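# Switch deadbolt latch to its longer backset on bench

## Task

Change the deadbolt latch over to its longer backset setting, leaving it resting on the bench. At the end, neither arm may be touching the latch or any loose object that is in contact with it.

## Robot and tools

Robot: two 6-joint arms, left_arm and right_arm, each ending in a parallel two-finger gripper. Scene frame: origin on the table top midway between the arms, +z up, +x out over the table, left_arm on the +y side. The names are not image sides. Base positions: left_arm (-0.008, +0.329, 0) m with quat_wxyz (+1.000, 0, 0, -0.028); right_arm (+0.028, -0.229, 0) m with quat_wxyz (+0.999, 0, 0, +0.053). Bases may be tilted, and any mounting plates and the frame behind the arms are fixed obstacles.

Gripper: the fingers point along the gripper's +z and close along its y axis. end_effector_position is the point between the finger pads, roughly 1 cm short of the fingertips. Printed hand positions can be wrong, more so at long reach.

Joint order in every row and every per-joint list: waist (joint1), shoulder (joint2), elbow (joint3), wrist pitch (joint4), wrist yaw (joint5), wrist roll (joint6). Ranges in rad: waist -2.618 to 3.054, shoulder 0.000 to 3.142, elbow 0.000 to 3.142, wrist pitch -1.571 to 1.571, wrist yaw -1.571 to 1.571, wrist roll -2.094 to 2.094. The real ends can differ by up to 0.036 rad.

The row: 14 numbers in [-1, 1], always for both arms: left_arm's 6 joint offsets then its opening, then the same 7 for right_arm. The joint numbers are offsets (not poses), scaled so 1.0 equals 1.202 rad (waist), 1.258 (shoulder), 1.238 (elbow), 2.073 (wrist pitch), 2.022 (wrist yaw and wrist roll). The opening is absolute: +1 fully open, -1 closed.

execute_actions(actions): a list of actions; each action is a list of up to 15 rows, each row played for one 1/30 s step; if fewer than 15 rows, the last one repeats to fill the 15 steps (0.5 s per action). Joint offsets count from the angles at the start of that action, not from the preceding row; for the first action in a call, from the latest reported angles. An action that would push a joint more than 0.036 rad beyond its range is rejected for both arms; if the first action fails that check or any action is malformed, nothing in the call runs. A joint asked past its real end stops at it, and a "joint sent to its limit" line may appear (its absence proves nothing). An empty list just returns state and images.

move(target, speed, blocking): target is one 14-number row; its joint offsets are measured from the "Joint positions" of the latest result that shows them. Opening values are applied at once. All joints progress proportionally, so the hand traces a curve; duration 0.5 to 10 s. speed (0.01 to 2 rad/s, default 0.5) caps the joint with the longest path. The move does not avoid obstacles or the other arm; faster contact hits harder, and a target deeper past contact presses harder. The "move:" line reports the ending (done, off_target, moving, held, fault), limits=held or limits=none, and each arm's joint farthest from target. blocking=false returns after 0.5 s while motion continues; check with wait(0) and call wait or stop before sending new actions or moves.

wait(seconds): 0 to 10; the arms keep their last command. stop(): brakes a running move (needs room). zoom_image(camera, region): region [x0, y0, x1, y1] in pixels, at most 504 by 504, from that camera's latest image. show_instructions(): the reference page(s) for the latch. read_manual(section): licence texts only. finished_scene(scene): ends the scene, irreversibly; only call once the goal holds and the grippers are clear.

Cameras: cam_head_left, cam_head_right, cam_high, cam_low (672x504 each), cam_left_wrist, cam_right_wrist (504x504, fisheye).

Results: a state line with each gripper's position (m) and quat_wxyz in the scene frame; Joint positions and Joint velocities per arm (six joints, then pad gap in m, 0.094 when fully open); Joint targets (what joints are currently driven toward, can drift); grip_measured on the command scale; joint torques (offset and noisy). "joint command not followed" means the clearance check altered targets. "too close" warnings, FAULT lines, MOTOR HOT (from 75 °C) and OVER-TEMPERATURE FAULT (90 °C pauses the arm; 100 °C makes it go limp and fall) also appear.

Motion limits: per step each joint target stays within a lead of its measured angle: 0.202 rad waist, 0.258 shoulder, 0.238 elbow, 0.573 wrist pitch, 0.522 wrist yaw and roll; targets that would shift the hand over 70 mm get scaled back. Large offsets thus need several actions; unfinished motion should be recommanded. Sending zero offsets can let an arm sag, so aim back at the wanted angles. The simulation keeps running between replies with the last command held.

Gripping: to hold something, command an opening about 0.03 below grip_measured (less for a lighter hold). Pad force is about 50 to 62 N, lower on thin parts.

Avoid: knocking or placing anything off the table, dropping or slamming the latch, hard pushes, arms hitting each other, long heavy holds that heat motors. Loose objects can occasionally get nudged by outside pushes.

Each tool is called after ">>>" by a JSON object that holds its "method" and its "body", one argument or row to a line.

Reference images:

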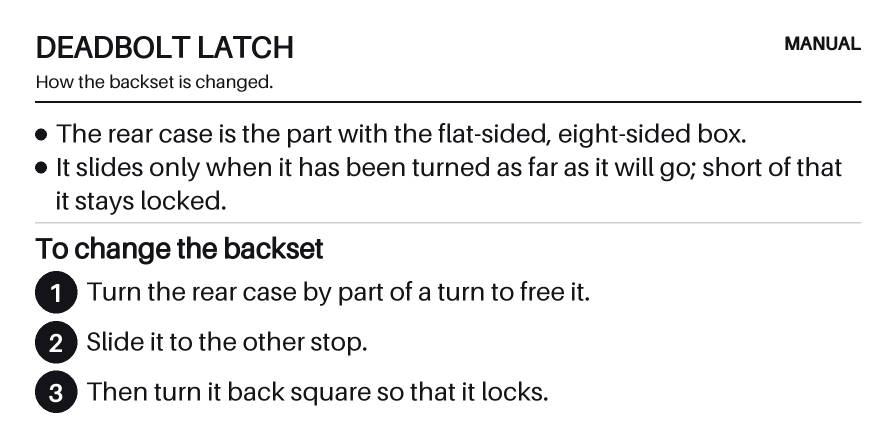

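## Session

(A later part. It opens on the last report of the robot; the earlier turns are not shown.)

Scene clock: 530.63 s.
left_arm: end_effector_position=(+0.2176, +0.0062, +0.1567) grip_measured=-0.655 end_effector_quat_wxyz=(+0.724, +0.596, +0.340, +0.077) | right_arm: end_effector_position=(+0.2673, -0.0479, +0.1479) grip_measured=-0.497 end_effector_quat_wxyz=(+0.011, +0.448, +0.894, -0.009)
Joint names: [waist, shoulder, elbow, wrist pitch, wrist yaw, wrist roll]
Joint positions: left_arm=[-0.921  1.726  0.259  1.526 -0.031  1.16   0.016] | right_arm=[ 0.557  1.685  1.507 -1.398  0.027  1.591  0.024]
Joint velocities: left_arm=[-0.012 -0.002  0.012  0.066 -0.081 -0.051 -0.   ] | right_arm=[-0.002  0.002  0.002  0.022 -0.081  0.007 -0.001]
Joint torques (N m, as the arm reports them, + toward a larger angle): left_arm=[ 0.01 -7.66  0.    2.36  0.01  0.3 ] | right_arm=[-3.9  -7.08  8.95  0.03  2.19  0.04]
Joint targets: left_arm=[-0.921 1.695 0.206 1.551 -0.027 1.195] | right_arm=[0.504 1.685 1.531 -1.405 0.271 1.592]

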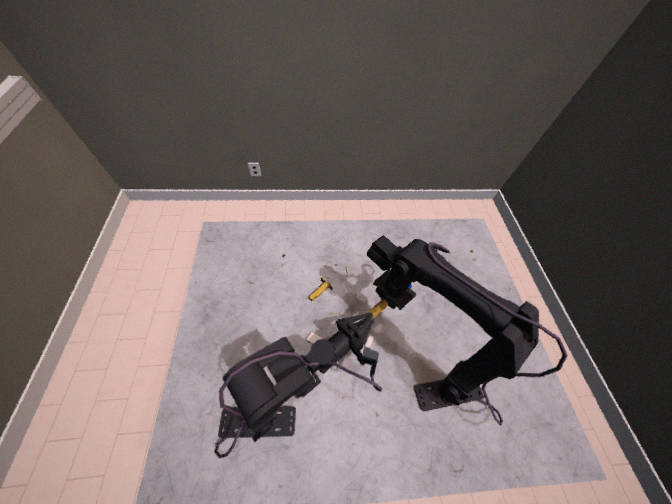

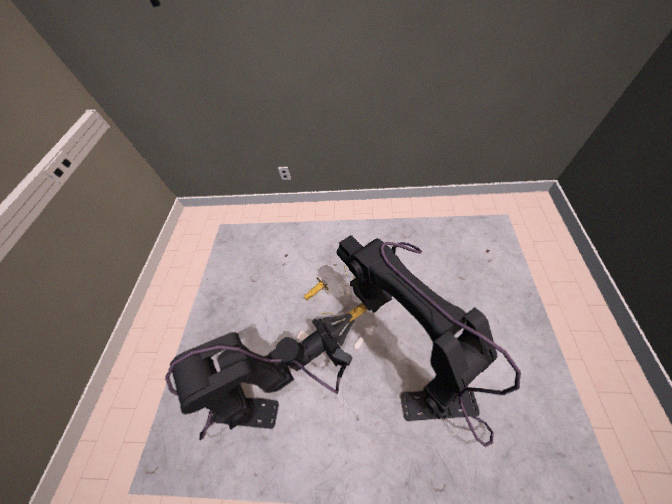

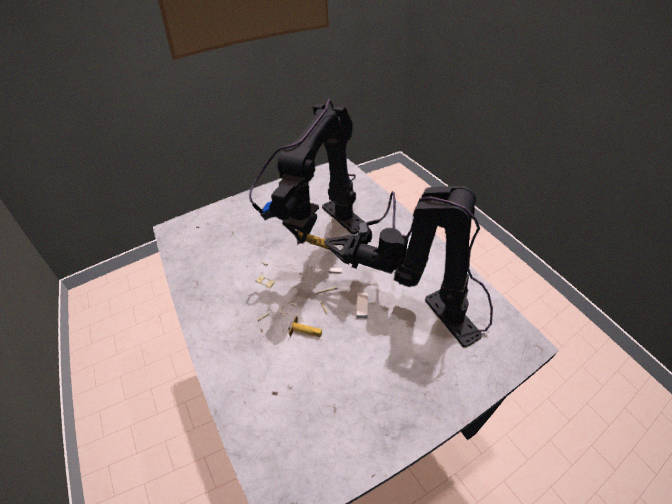

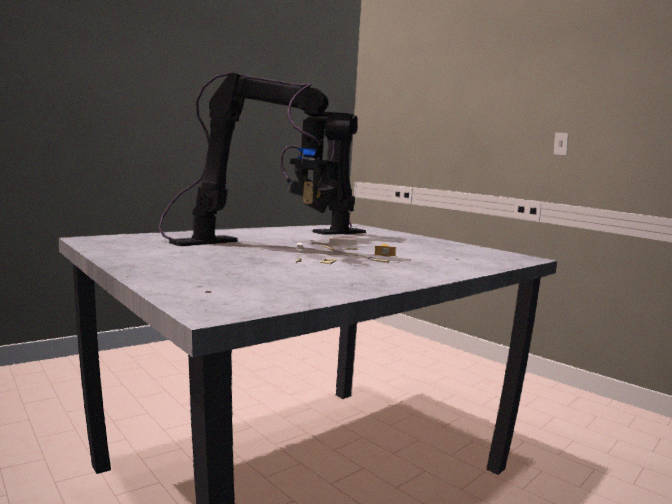

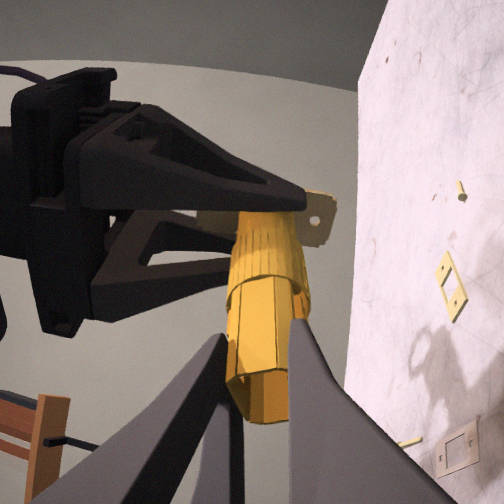

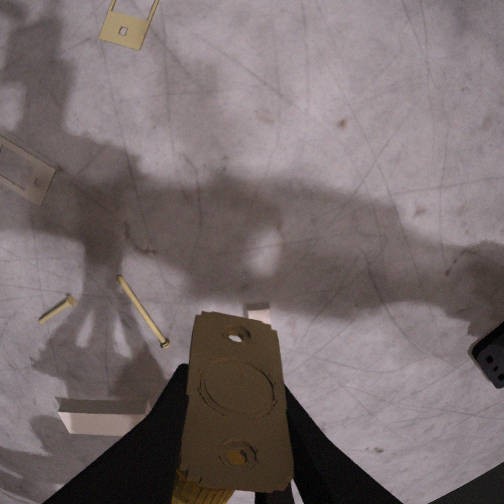

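>>> {"method": "execute_actions", "body": {
  "actions": [
    [[0,-0.04,-0.06,0.015,0,0.025,-0.8,-0.02,0,0.02,0,0.12,0,-0.7]],
    [[0,-0.04,-0.06,0.015,0,0.025,-0.8,-0.02,0,0.02,0,0.12,0,-0.7]]
  ]
}}

>>> {"method": "zoom_image", "body": {
  "camera": "cam_left_wrist",
  "region": [180,150,380,350]
}}

Scene clock: 538.50 s.
left_arm: end_effector_position=(+0.2132, +0.0189, +0.1570) grip_measured=-0.655 end_effector_quat_wxyz=(+0.721, +0.598, +0.338, +0.093) | right_arm: end_effector_position=(+0.2644, -0.0333, +0.1480) grip_measured=-0.497 end_effector_quat_wxyz=(+0.017, +0.428, +0.903, +0.004)
Joint names: [waist, shoulder, elbow, wrist pitch, wrist yaw, wrist roll]
Joint positions: left_arm=[-0.921  1.681  0.209  1.529 -0.05   1.188  0.016] | right_arm=[ 0.601  1.685  1.507 -1.371  0.029  1.591  0.024]
Joint velocities: left_arm=[-0.022 -0.017  0.007  0.022  0.022  0.037  0.   ] | right_arm=[-0.037 -0.022  0.012  0.007  0.095  0.022 -0.   ]
Joint torques (N m, as the arm reports them, + toward a larger angle): left_arm=[-0.04 -7.13  0.3   2.39  0.1   0.32] | right_arm=[-3.41 -7.35  9.04  0.04  2.2  -0.01]
Joint targets: left_arm=[-0.921 1.653 0.160 1.558 -0.039 1.224] | right_arm=[0.555 1.685 1.531 -1.386 0.270 1.591]

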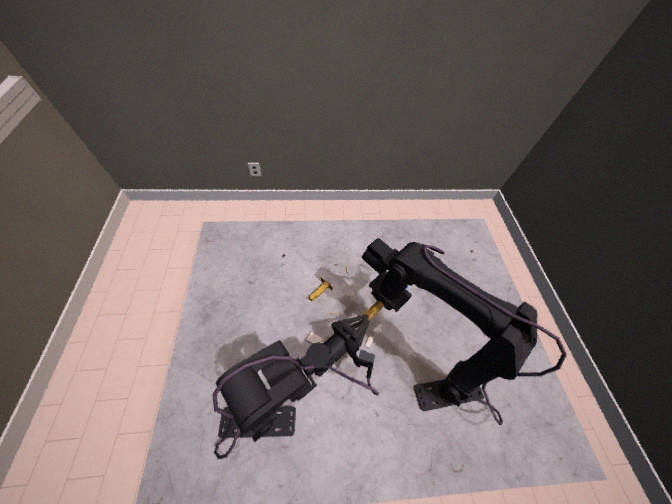

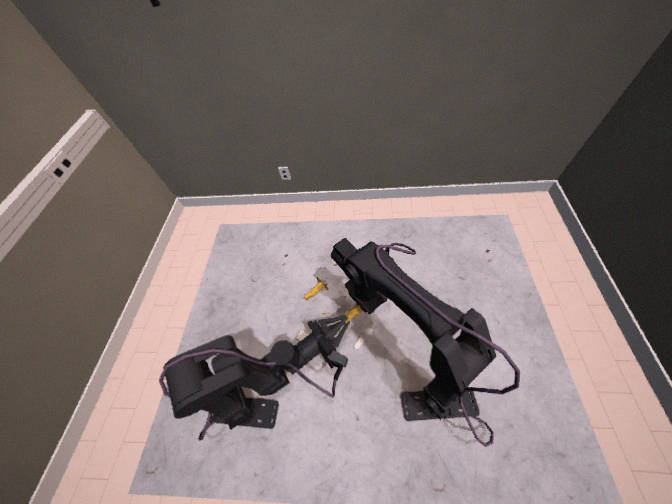

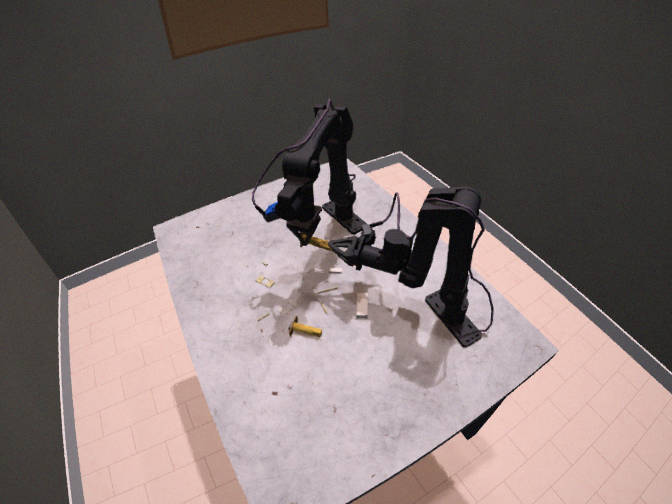

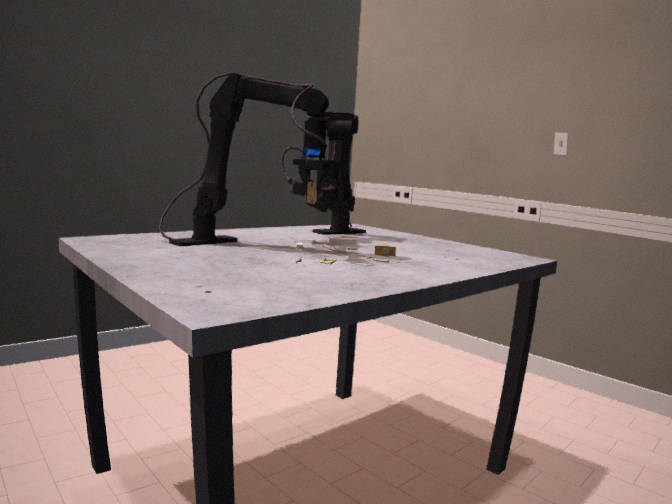

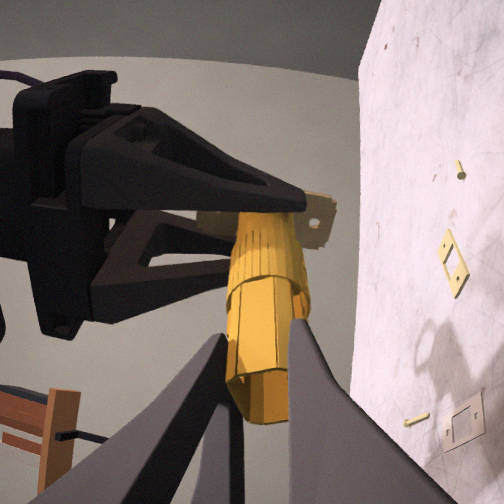

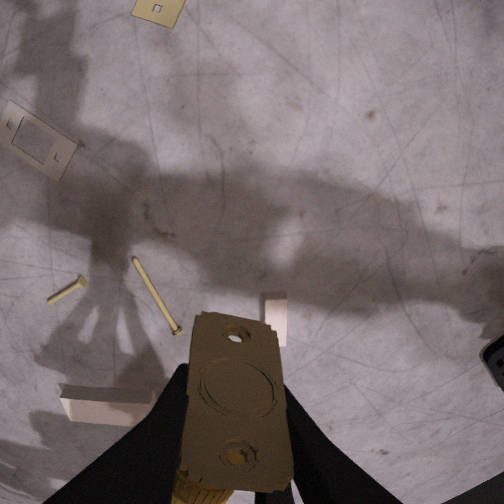

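Region (180, 150, 380, 350) of cam_left_wrist's 504x504 image, scaled by 2.520, with more detail than that image has.

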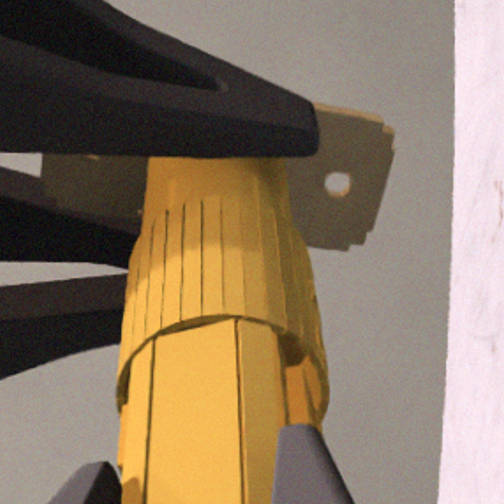

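>>> {"method": "execute_actions", "body": {
  "actions": [
    [[0,-0.015,-0.025,0,0,0,-0.8,-0.02,0,0.01,0,0.04,0,-0.7]],
    [[0,0,0,0,0,-0.2,-0.8,0,0,0.01,0,0.03,0,-0.7]],
    [[0,0,0,0,0,-0.2,-0.8,0,0,0,0,0,0,-0.7]],
    [[0,0,0,0,0,-0.16,-0.8,0,0,0,0,0,0,-0.7]]
  ]
}}

Scene clock: 550.00 s.
left_arm: end_effector_position=(+0.2155, +0.0212, +0.1584) grip_measured=-0.656 end_effector_quat_wxyz=(+0.675, +0.342, +0.593, -0.275) | right_arm: end_effector_position=(+0.2630, -0.0297, +0.1480) grip_measured=-0.497 end_effector_quat_wxyz=(+0.011, +0.427, +0.904, +0.009)
Joint names: [waist, shoulder, elbow, wrist pitch, wrist yaw, wrist roll]
Joint positions: left_arm=[-0.921  1.681  0.207  1.536 -0.068  0.139  0.016] | right_arm=[ 0.603  1.685  1.507 -1.366  0.013  1.591  0.024]
Joint velocities: left_arm=[-0.012 -0.007 -0.012  0.037 -0.022 -0.081 -0.001] | right_arm=[-0.017 -0.007 -0.002 -0.037  0.022  0.022 -0.001]
Joint torques (N m, as the arm reports them, + toward a larger angle): left_arm=[-0.03 -4.73  4.48  2.07  0.03 -0.21] | right_arm=[-0.03 -7.19  6.9   0.2   0.02  0.  ]
Joint targets: left_arm=[-0.921 1.681 0.207 1.535 -0.063 0.114] | right_arm=[0.603 1.685 1.507 -1.366 0.013 1.591]

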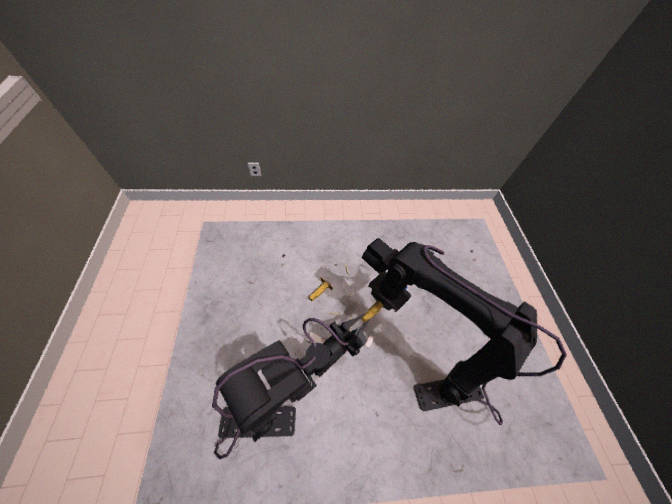

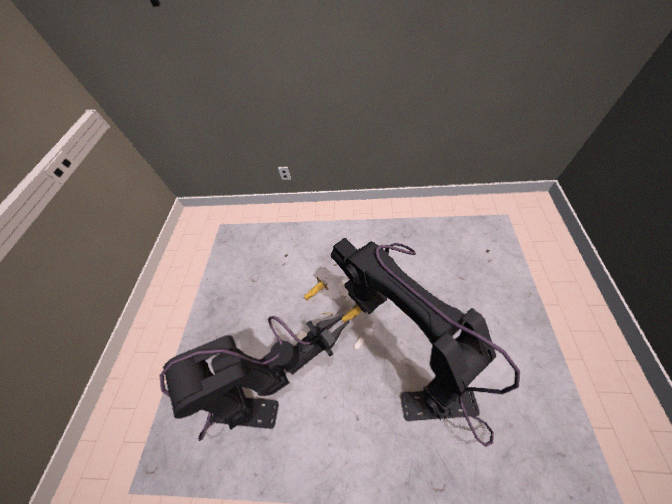

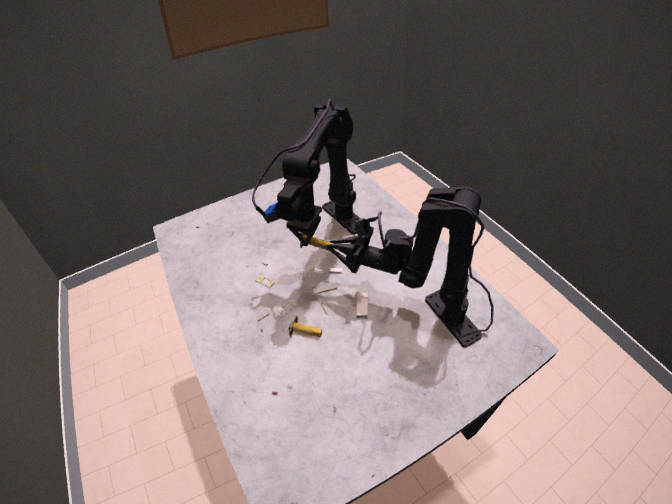

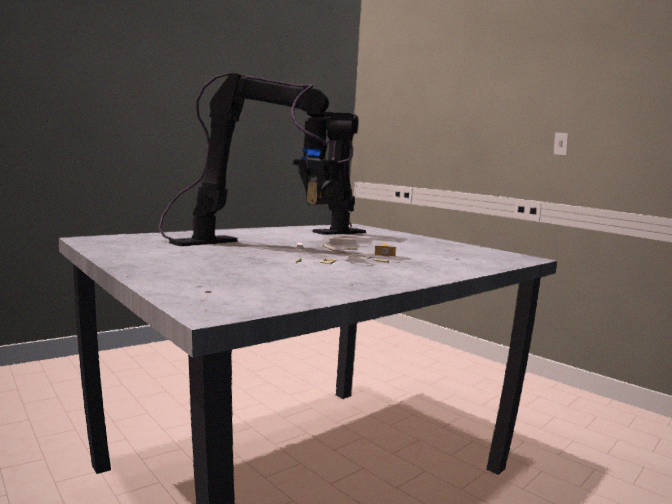

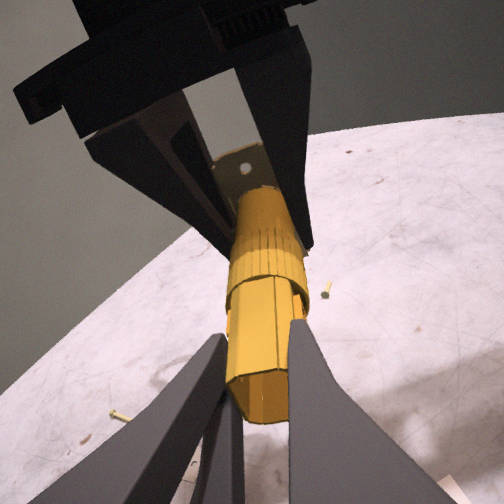

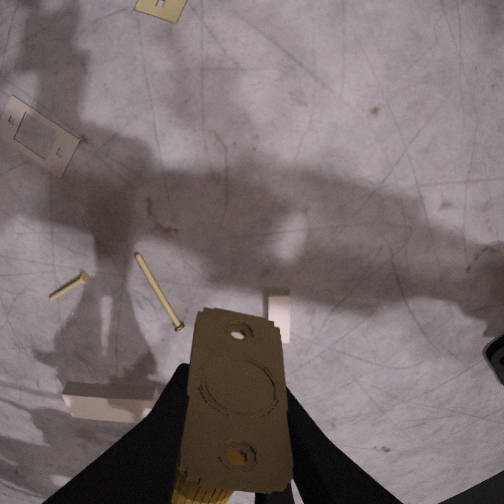

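>>> {"method": "execute_actions", "body": {
  "actions": [
    [[0,0,0,0,0,-0.08,-0.8,0,0,0.01,0,0,0,-0.7]],
    [[0,0,0,0,0,-0.07,-0.8,0,0,0,0,0,0,-0.7]]
  ]
}}

Scene clock: 555.93 s.
left_arm: end_effector_position=(+0.2147, +0.0206, +0.1587) grip_measured=-0.656 end_effector_quat_wxyz=(+0.642, +0.279, +0.625, -0.347) | right_arm: end_effector_position=(+0.2606, -0.0312, +0.1479) grip_measured=-0.497 end_effector_quat_wxyz=(+0.008, +0.428, +0.904, +0.005)
Joint names: [waist, shoulder, elbow, wrist pitch, wrist yaw, wrist roll]
Joint positions: left_arm=[-0.921  1.681  0.207  1.537 -0.063 -0.072  0.016] | right_arm=[ 0.603  1.685  1.507 -1.377  0.011  1.592  0.024]
Joint velocities: left_arm=[-0.007 -0.022 -0.017 -0.037  0.051 -0.081 -0.001] | right_arm=[ 0.012  0.002 -0.007 -0.066 -0.007  0.066 -0.001]
Joint torques (N m, as the arm reports them, + toward a larger angle): left_arm=[-0.04 -4.73  4.45  2.09 -0.07 -0.62] | right_arm=[-0.22 -7.24  6.9   0.27  0.01  0.  ]
Joint targets: left_arm=[-0.921 1.681 0.207 1.537 -0.071 -0.137] | right_arm=[0.603 1.685 1.507 -1.367 0.011 1.591]

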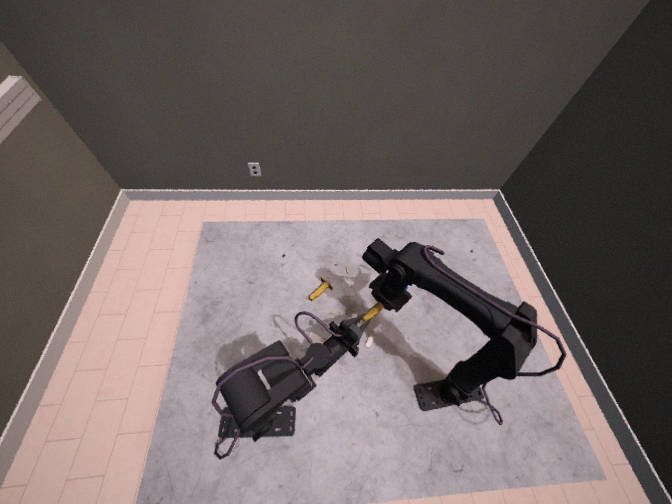

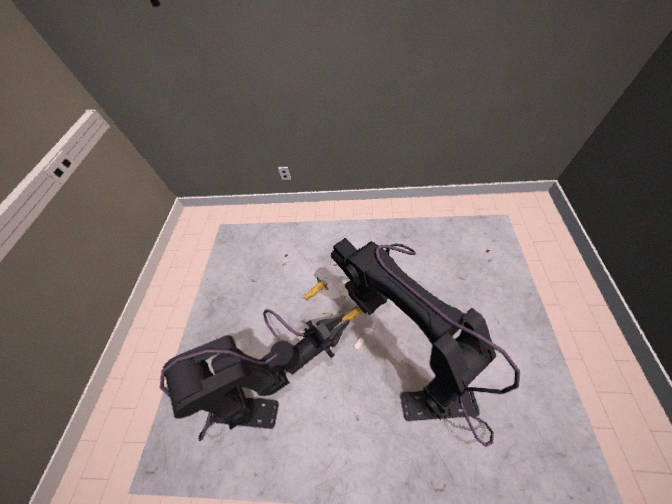

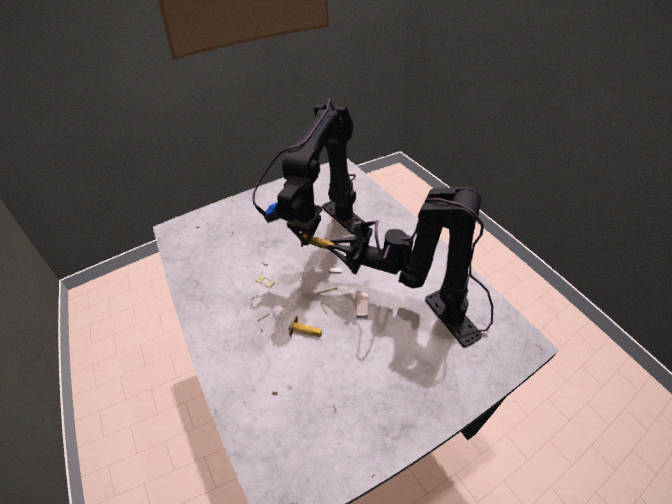

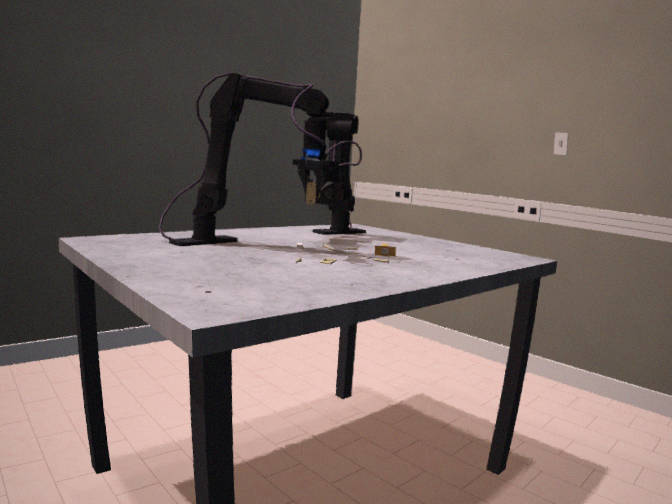

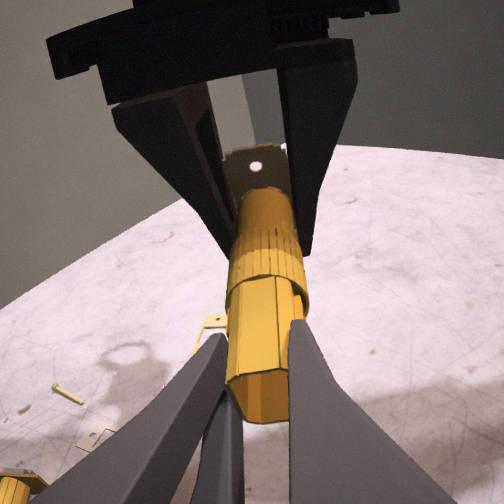

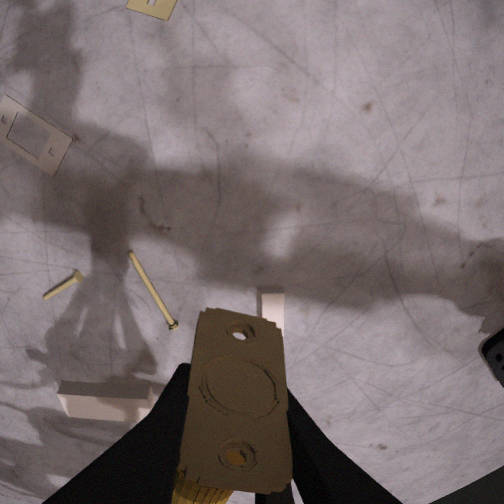

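>>> {"method": "execute_actions", "body": {
  "actions": [
    [[0,0,0,0,0,0.02,-0.2,0,0,0.01,0,0,0,-0.7]],
    [[0,-0.07,-0.09,0.01,0,0,-0.2,0,0,0,0,0,0,-0.7]],
    [[0,-0.08,-0.05,0,0,0,-0.2,0,0,0,0,0,0,-0.7]]
  ]
}}

>>> {"method": "move", "body": {
  "target": [0.3,-0.2,0.2,0,0,0,-0.2,-0.136,0.06,-0.25,0.19,0,0,-0.7],
  "speed": 0.5
}}

Scene clock: 573.57 s.
left_arm: end_effector_position=(+0.1919, +0.0541, +0.1651) grip_measured=-0.202 end_effector_quat_wxyz=(+0.652, +0.285, +0.614, -0.341) | right_arm: end_effector_position=(+0.2606, -0.0313, +0.1479) grip_measured=-0.497 end_effector_quat_wxyz=(+0.008, +0.428, +0.904, +0.004)
Joint names: [waist, shoulder, elbow, wrist pitch, wrist yaw, wrist roll]
Joint positions: left_arm=[-0.921  1.527  0.055  1.555 -0.061 -0.042  0.037] | right_arm=[ 0.603  1.685  1.507 -1.377  0.011  1.593  0.024]
Joint velocities: left_arm=[-0.007  0.007  0.017  0.051 -0.022  0.037  0.   ] | right_arm=[ 0.017 -0.002  0.002  0.022 -0.007  0.007  0.   ]
Joint torques (N m, as the arm reports them, + toward a larger angle): left_arm=[ 0.   -4.59  3.42  2.06 -0.01 -0.05] | right_arm=[-0.04 -7.15  6.93  0.16  0.    0.01]
Joint targets: left_arm=[-0.921 1.510 0.042 1.552 -0.061 -0.042] | right_arm=[0.603 1.685 1.507 -1.377 0.011 1.593]

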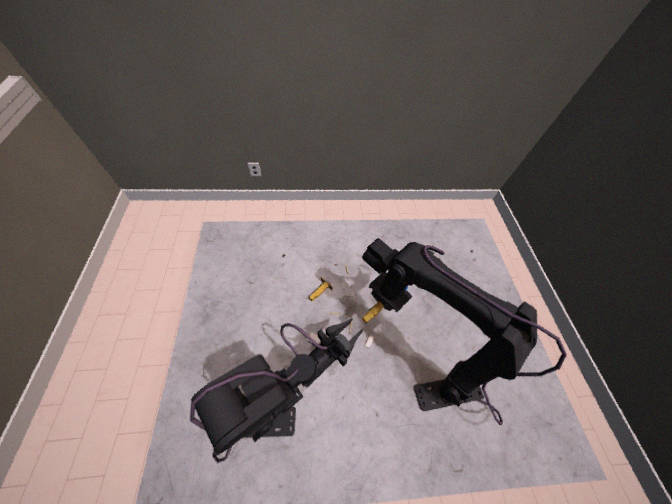

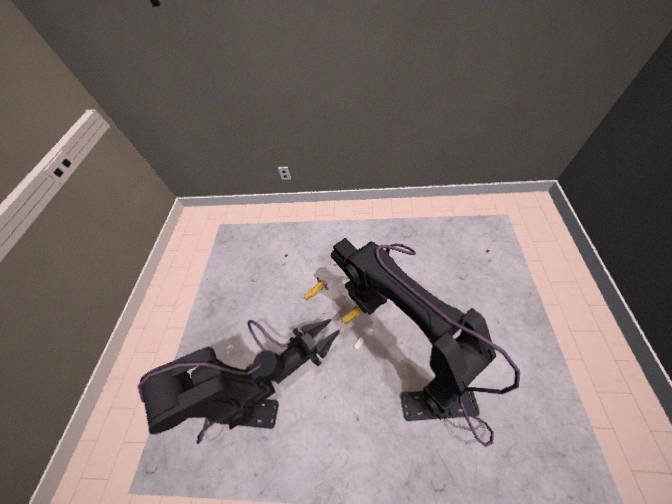

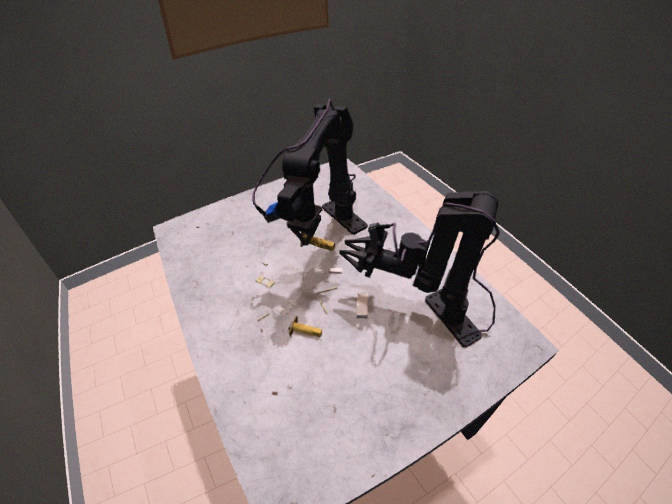

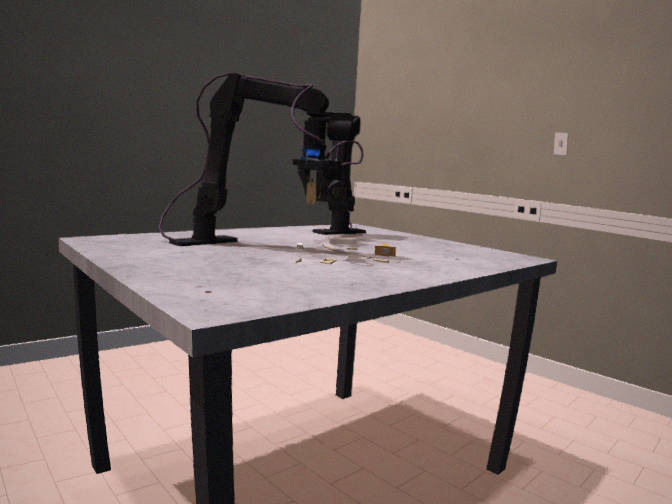

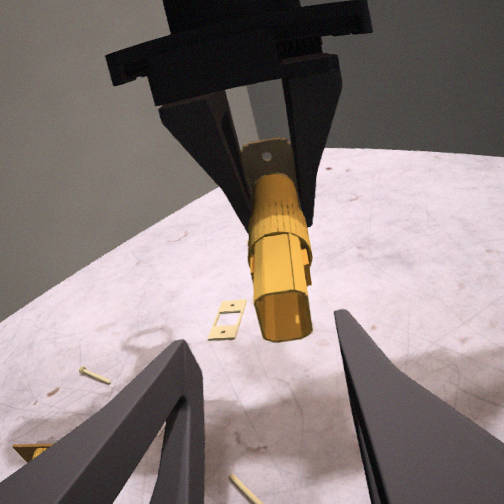

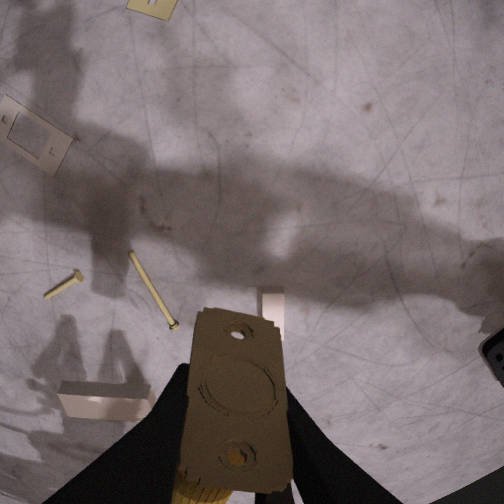

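Scene clock: 575.10 s.
left_arm: end_effector_position=(+0.2752, +0.1398, +0.3271) grip_measured=-0.202 end_effector_quat_wxyz=(+0.829, +0.115, +0.475, -0.271) | right_arm: end_effector_position=(+0.3005, -0.0627, +0.0555) grip_measured=-0.497 end_effector_quat_wxyz=(+0.015, +0.497, +0.867, +0.016)
Joint names: [waist, shoulder, elbow, wrist pitch, wrist yaw, wrist roll]
Joint positions: left_arm=[-0.567  1.293  0.283  1.561 -0.061 -0.042  0.037] | right_arm=[ 0.447  1.754  1.214 -0.989  0.011  1.593  0.024]
Joint velocities: left_arm=[ 0.012 -0.007 -0.017  0.095  0.066 -0.007 -0.001] | right_arm=[-0.002 -0.012 -0.012 -0.051  0.066 -0.022  0.   ]
Joint torques (N m, as the arm reports them, + toward a larger angle): left_arm=[ 0.48 -4.15  8.02  1.59  0.   -0.03] | right_arm=[-0.4  -7.47  5.37  0.28 -0.01  0.  ]
Joint targets: left_arm=[-0.560 1.276 0.303 1.555 -0.061 -0.042] | right_arm=[0.440 1.761 1.197 -0.984 0.011 1.593]
move: done; limits=none; left_arm: farthest joint: the elbow, 0.019 radians from its target (0.247 radians at the start); right_arm: farthest joint: the elbow, 0.017 radians from its target (0.309 radians at the start)

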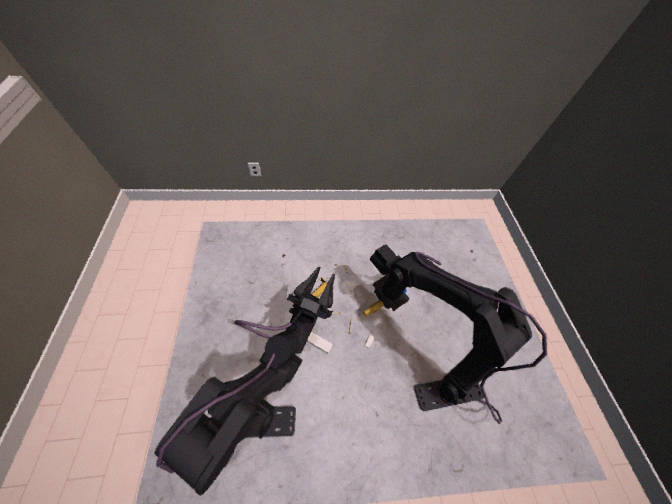

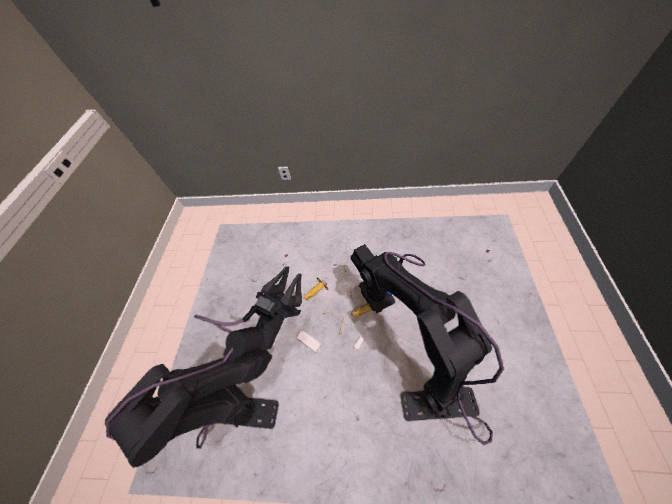

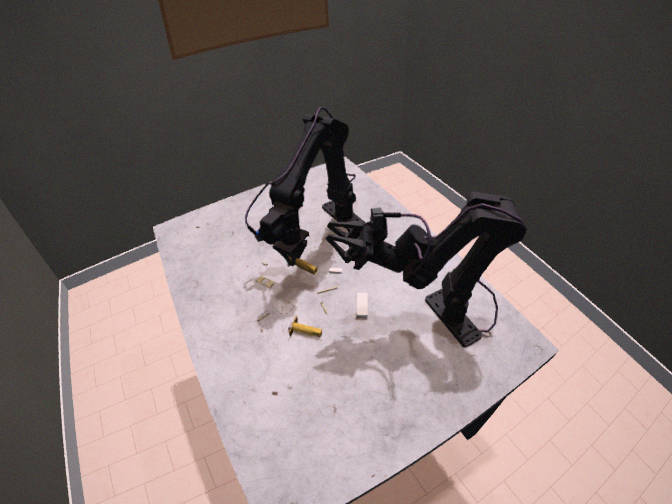

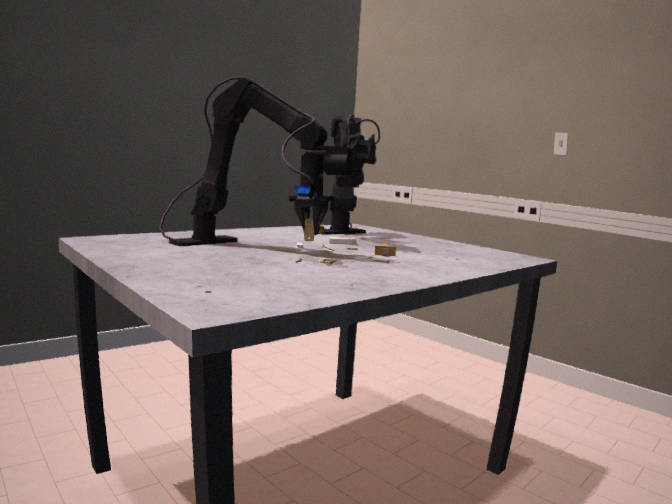

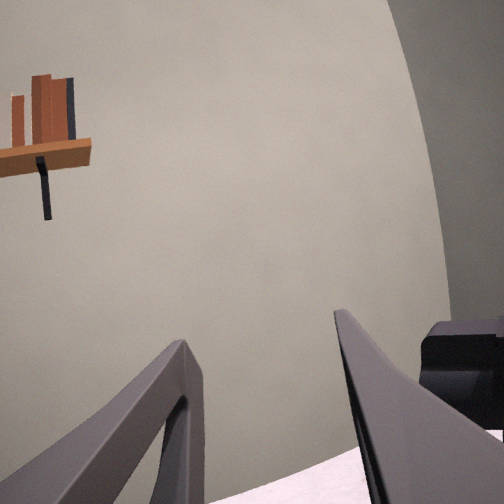

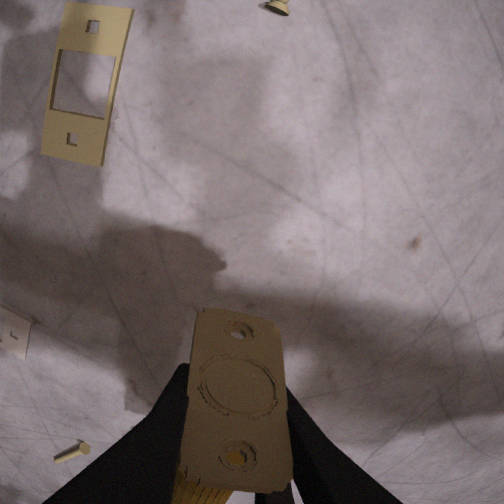

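>>> {"method": "execute_actions", "body": {
  "actions": [
    [[0,0,0.015,0,0,0,-0.2,0,0.02,-0.05,0.02,0,0,-0.7]],
    [[0,0,0,0,0,0,-0.2,0,0.01,-0.03,0.015,0,0,-0.7]]
  ]
}}

>>> {"method": "zoom_image", "body": {
  "camera": "cam_low",
  "region": [260,180,400,280]
}}

Scene clock: 582.93 s.
left_arm: end_effector_position=(+0.2752, +0.1398, +0.3271) grip_measured=-0.202 end_effector_quat_wxyz=(+0.829, +0.115, +0.475, -0.271) | right_arm: end_effector_position=(+0.2953, -0.0659, +0.0361) grip_measured=-0.497 end_effector_quat_wxyz=(+0.011, +0.497, +0.867, +0.008)
Joint names: [waist, shoulder, elbow, wrist pitch, wrist yaw, wrist roll]
Joint positions: left_arm=[-0.567  1.293  0.283  1.561 -0.061 -0.042  0.037] | right_arm=[ 0.447  1.772  1.154 -0.928  0.011  1.593  0.024]
Joint velocities: left_arm=[-0.007 -0.007  0.002 -0.007 -0.066 -0.007 -0.001] | right_arm=[ 0.002 -0.007 -0.002  0.007  0.007 -0.022  0.001]
Joint torques (N m, as the arm reports them, + toward a larger angle): left_arm=[-0.02 -2.74  6.4   1.65  0.02 -0.04] | right_arm=[ 0.05 -7.03  4.85  0.27  0.    0.02]
Joint targets: left_arm=[-0.567 1.293 0.283 1.561 -0.061 -0.042] | right_arm=[0.447 1.784 1.133 -0.923 0.011 1.593]

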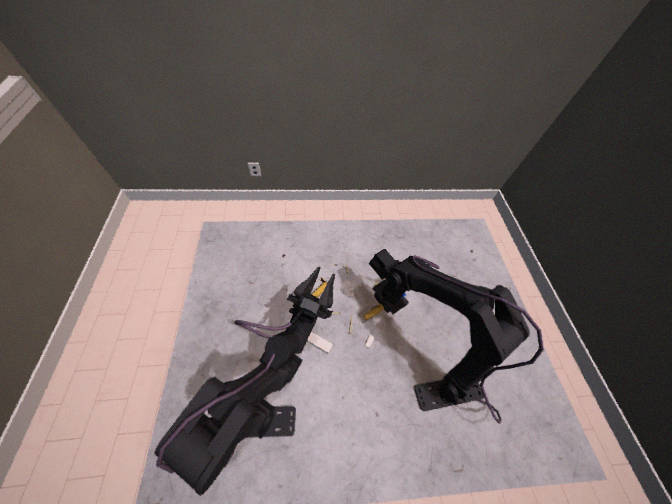

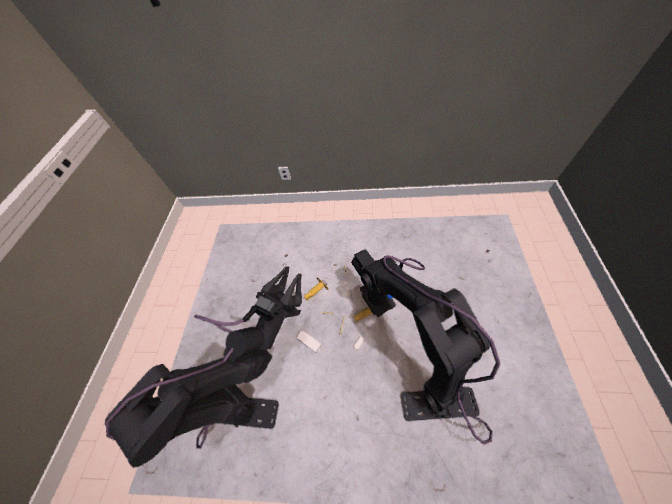

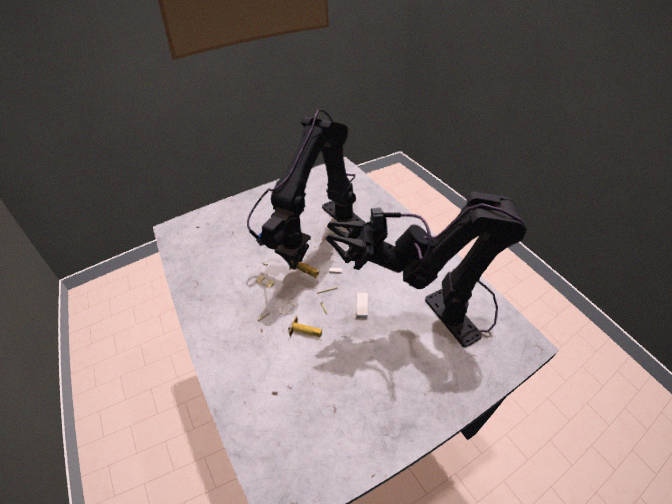

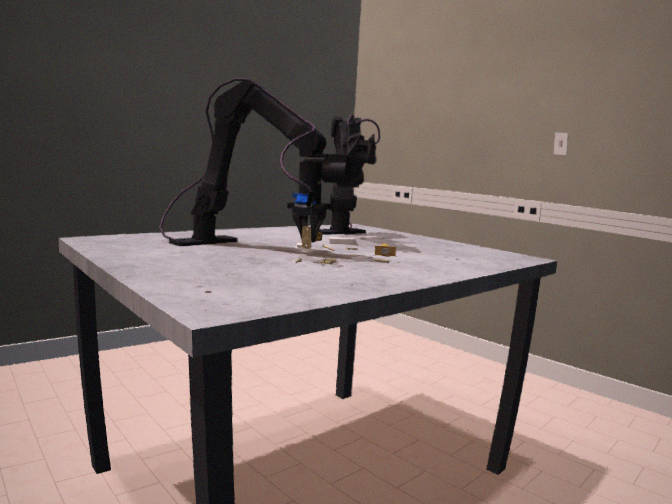

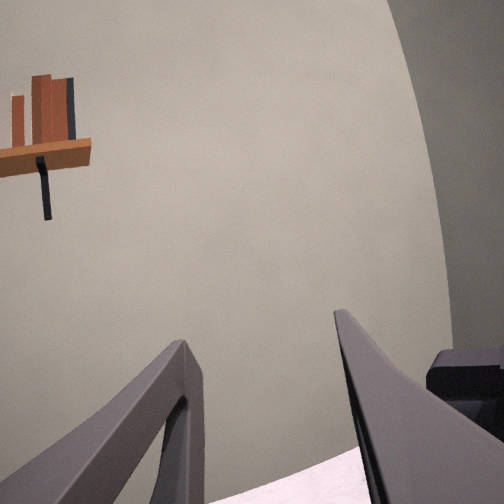

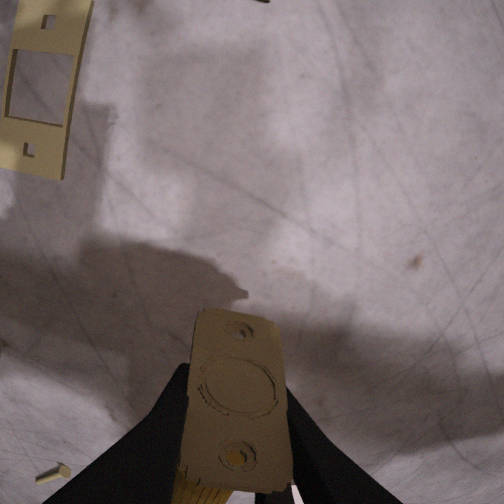

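Region (260, 180, 400, 280) of cam_low's 672x504 image, scaled by 3.600, with more detail than that image has; it fills the top 360 rows of this view, and the rest is white.

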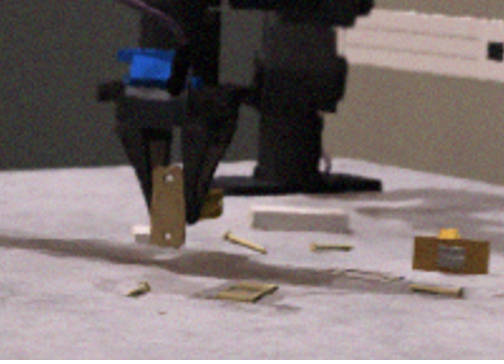

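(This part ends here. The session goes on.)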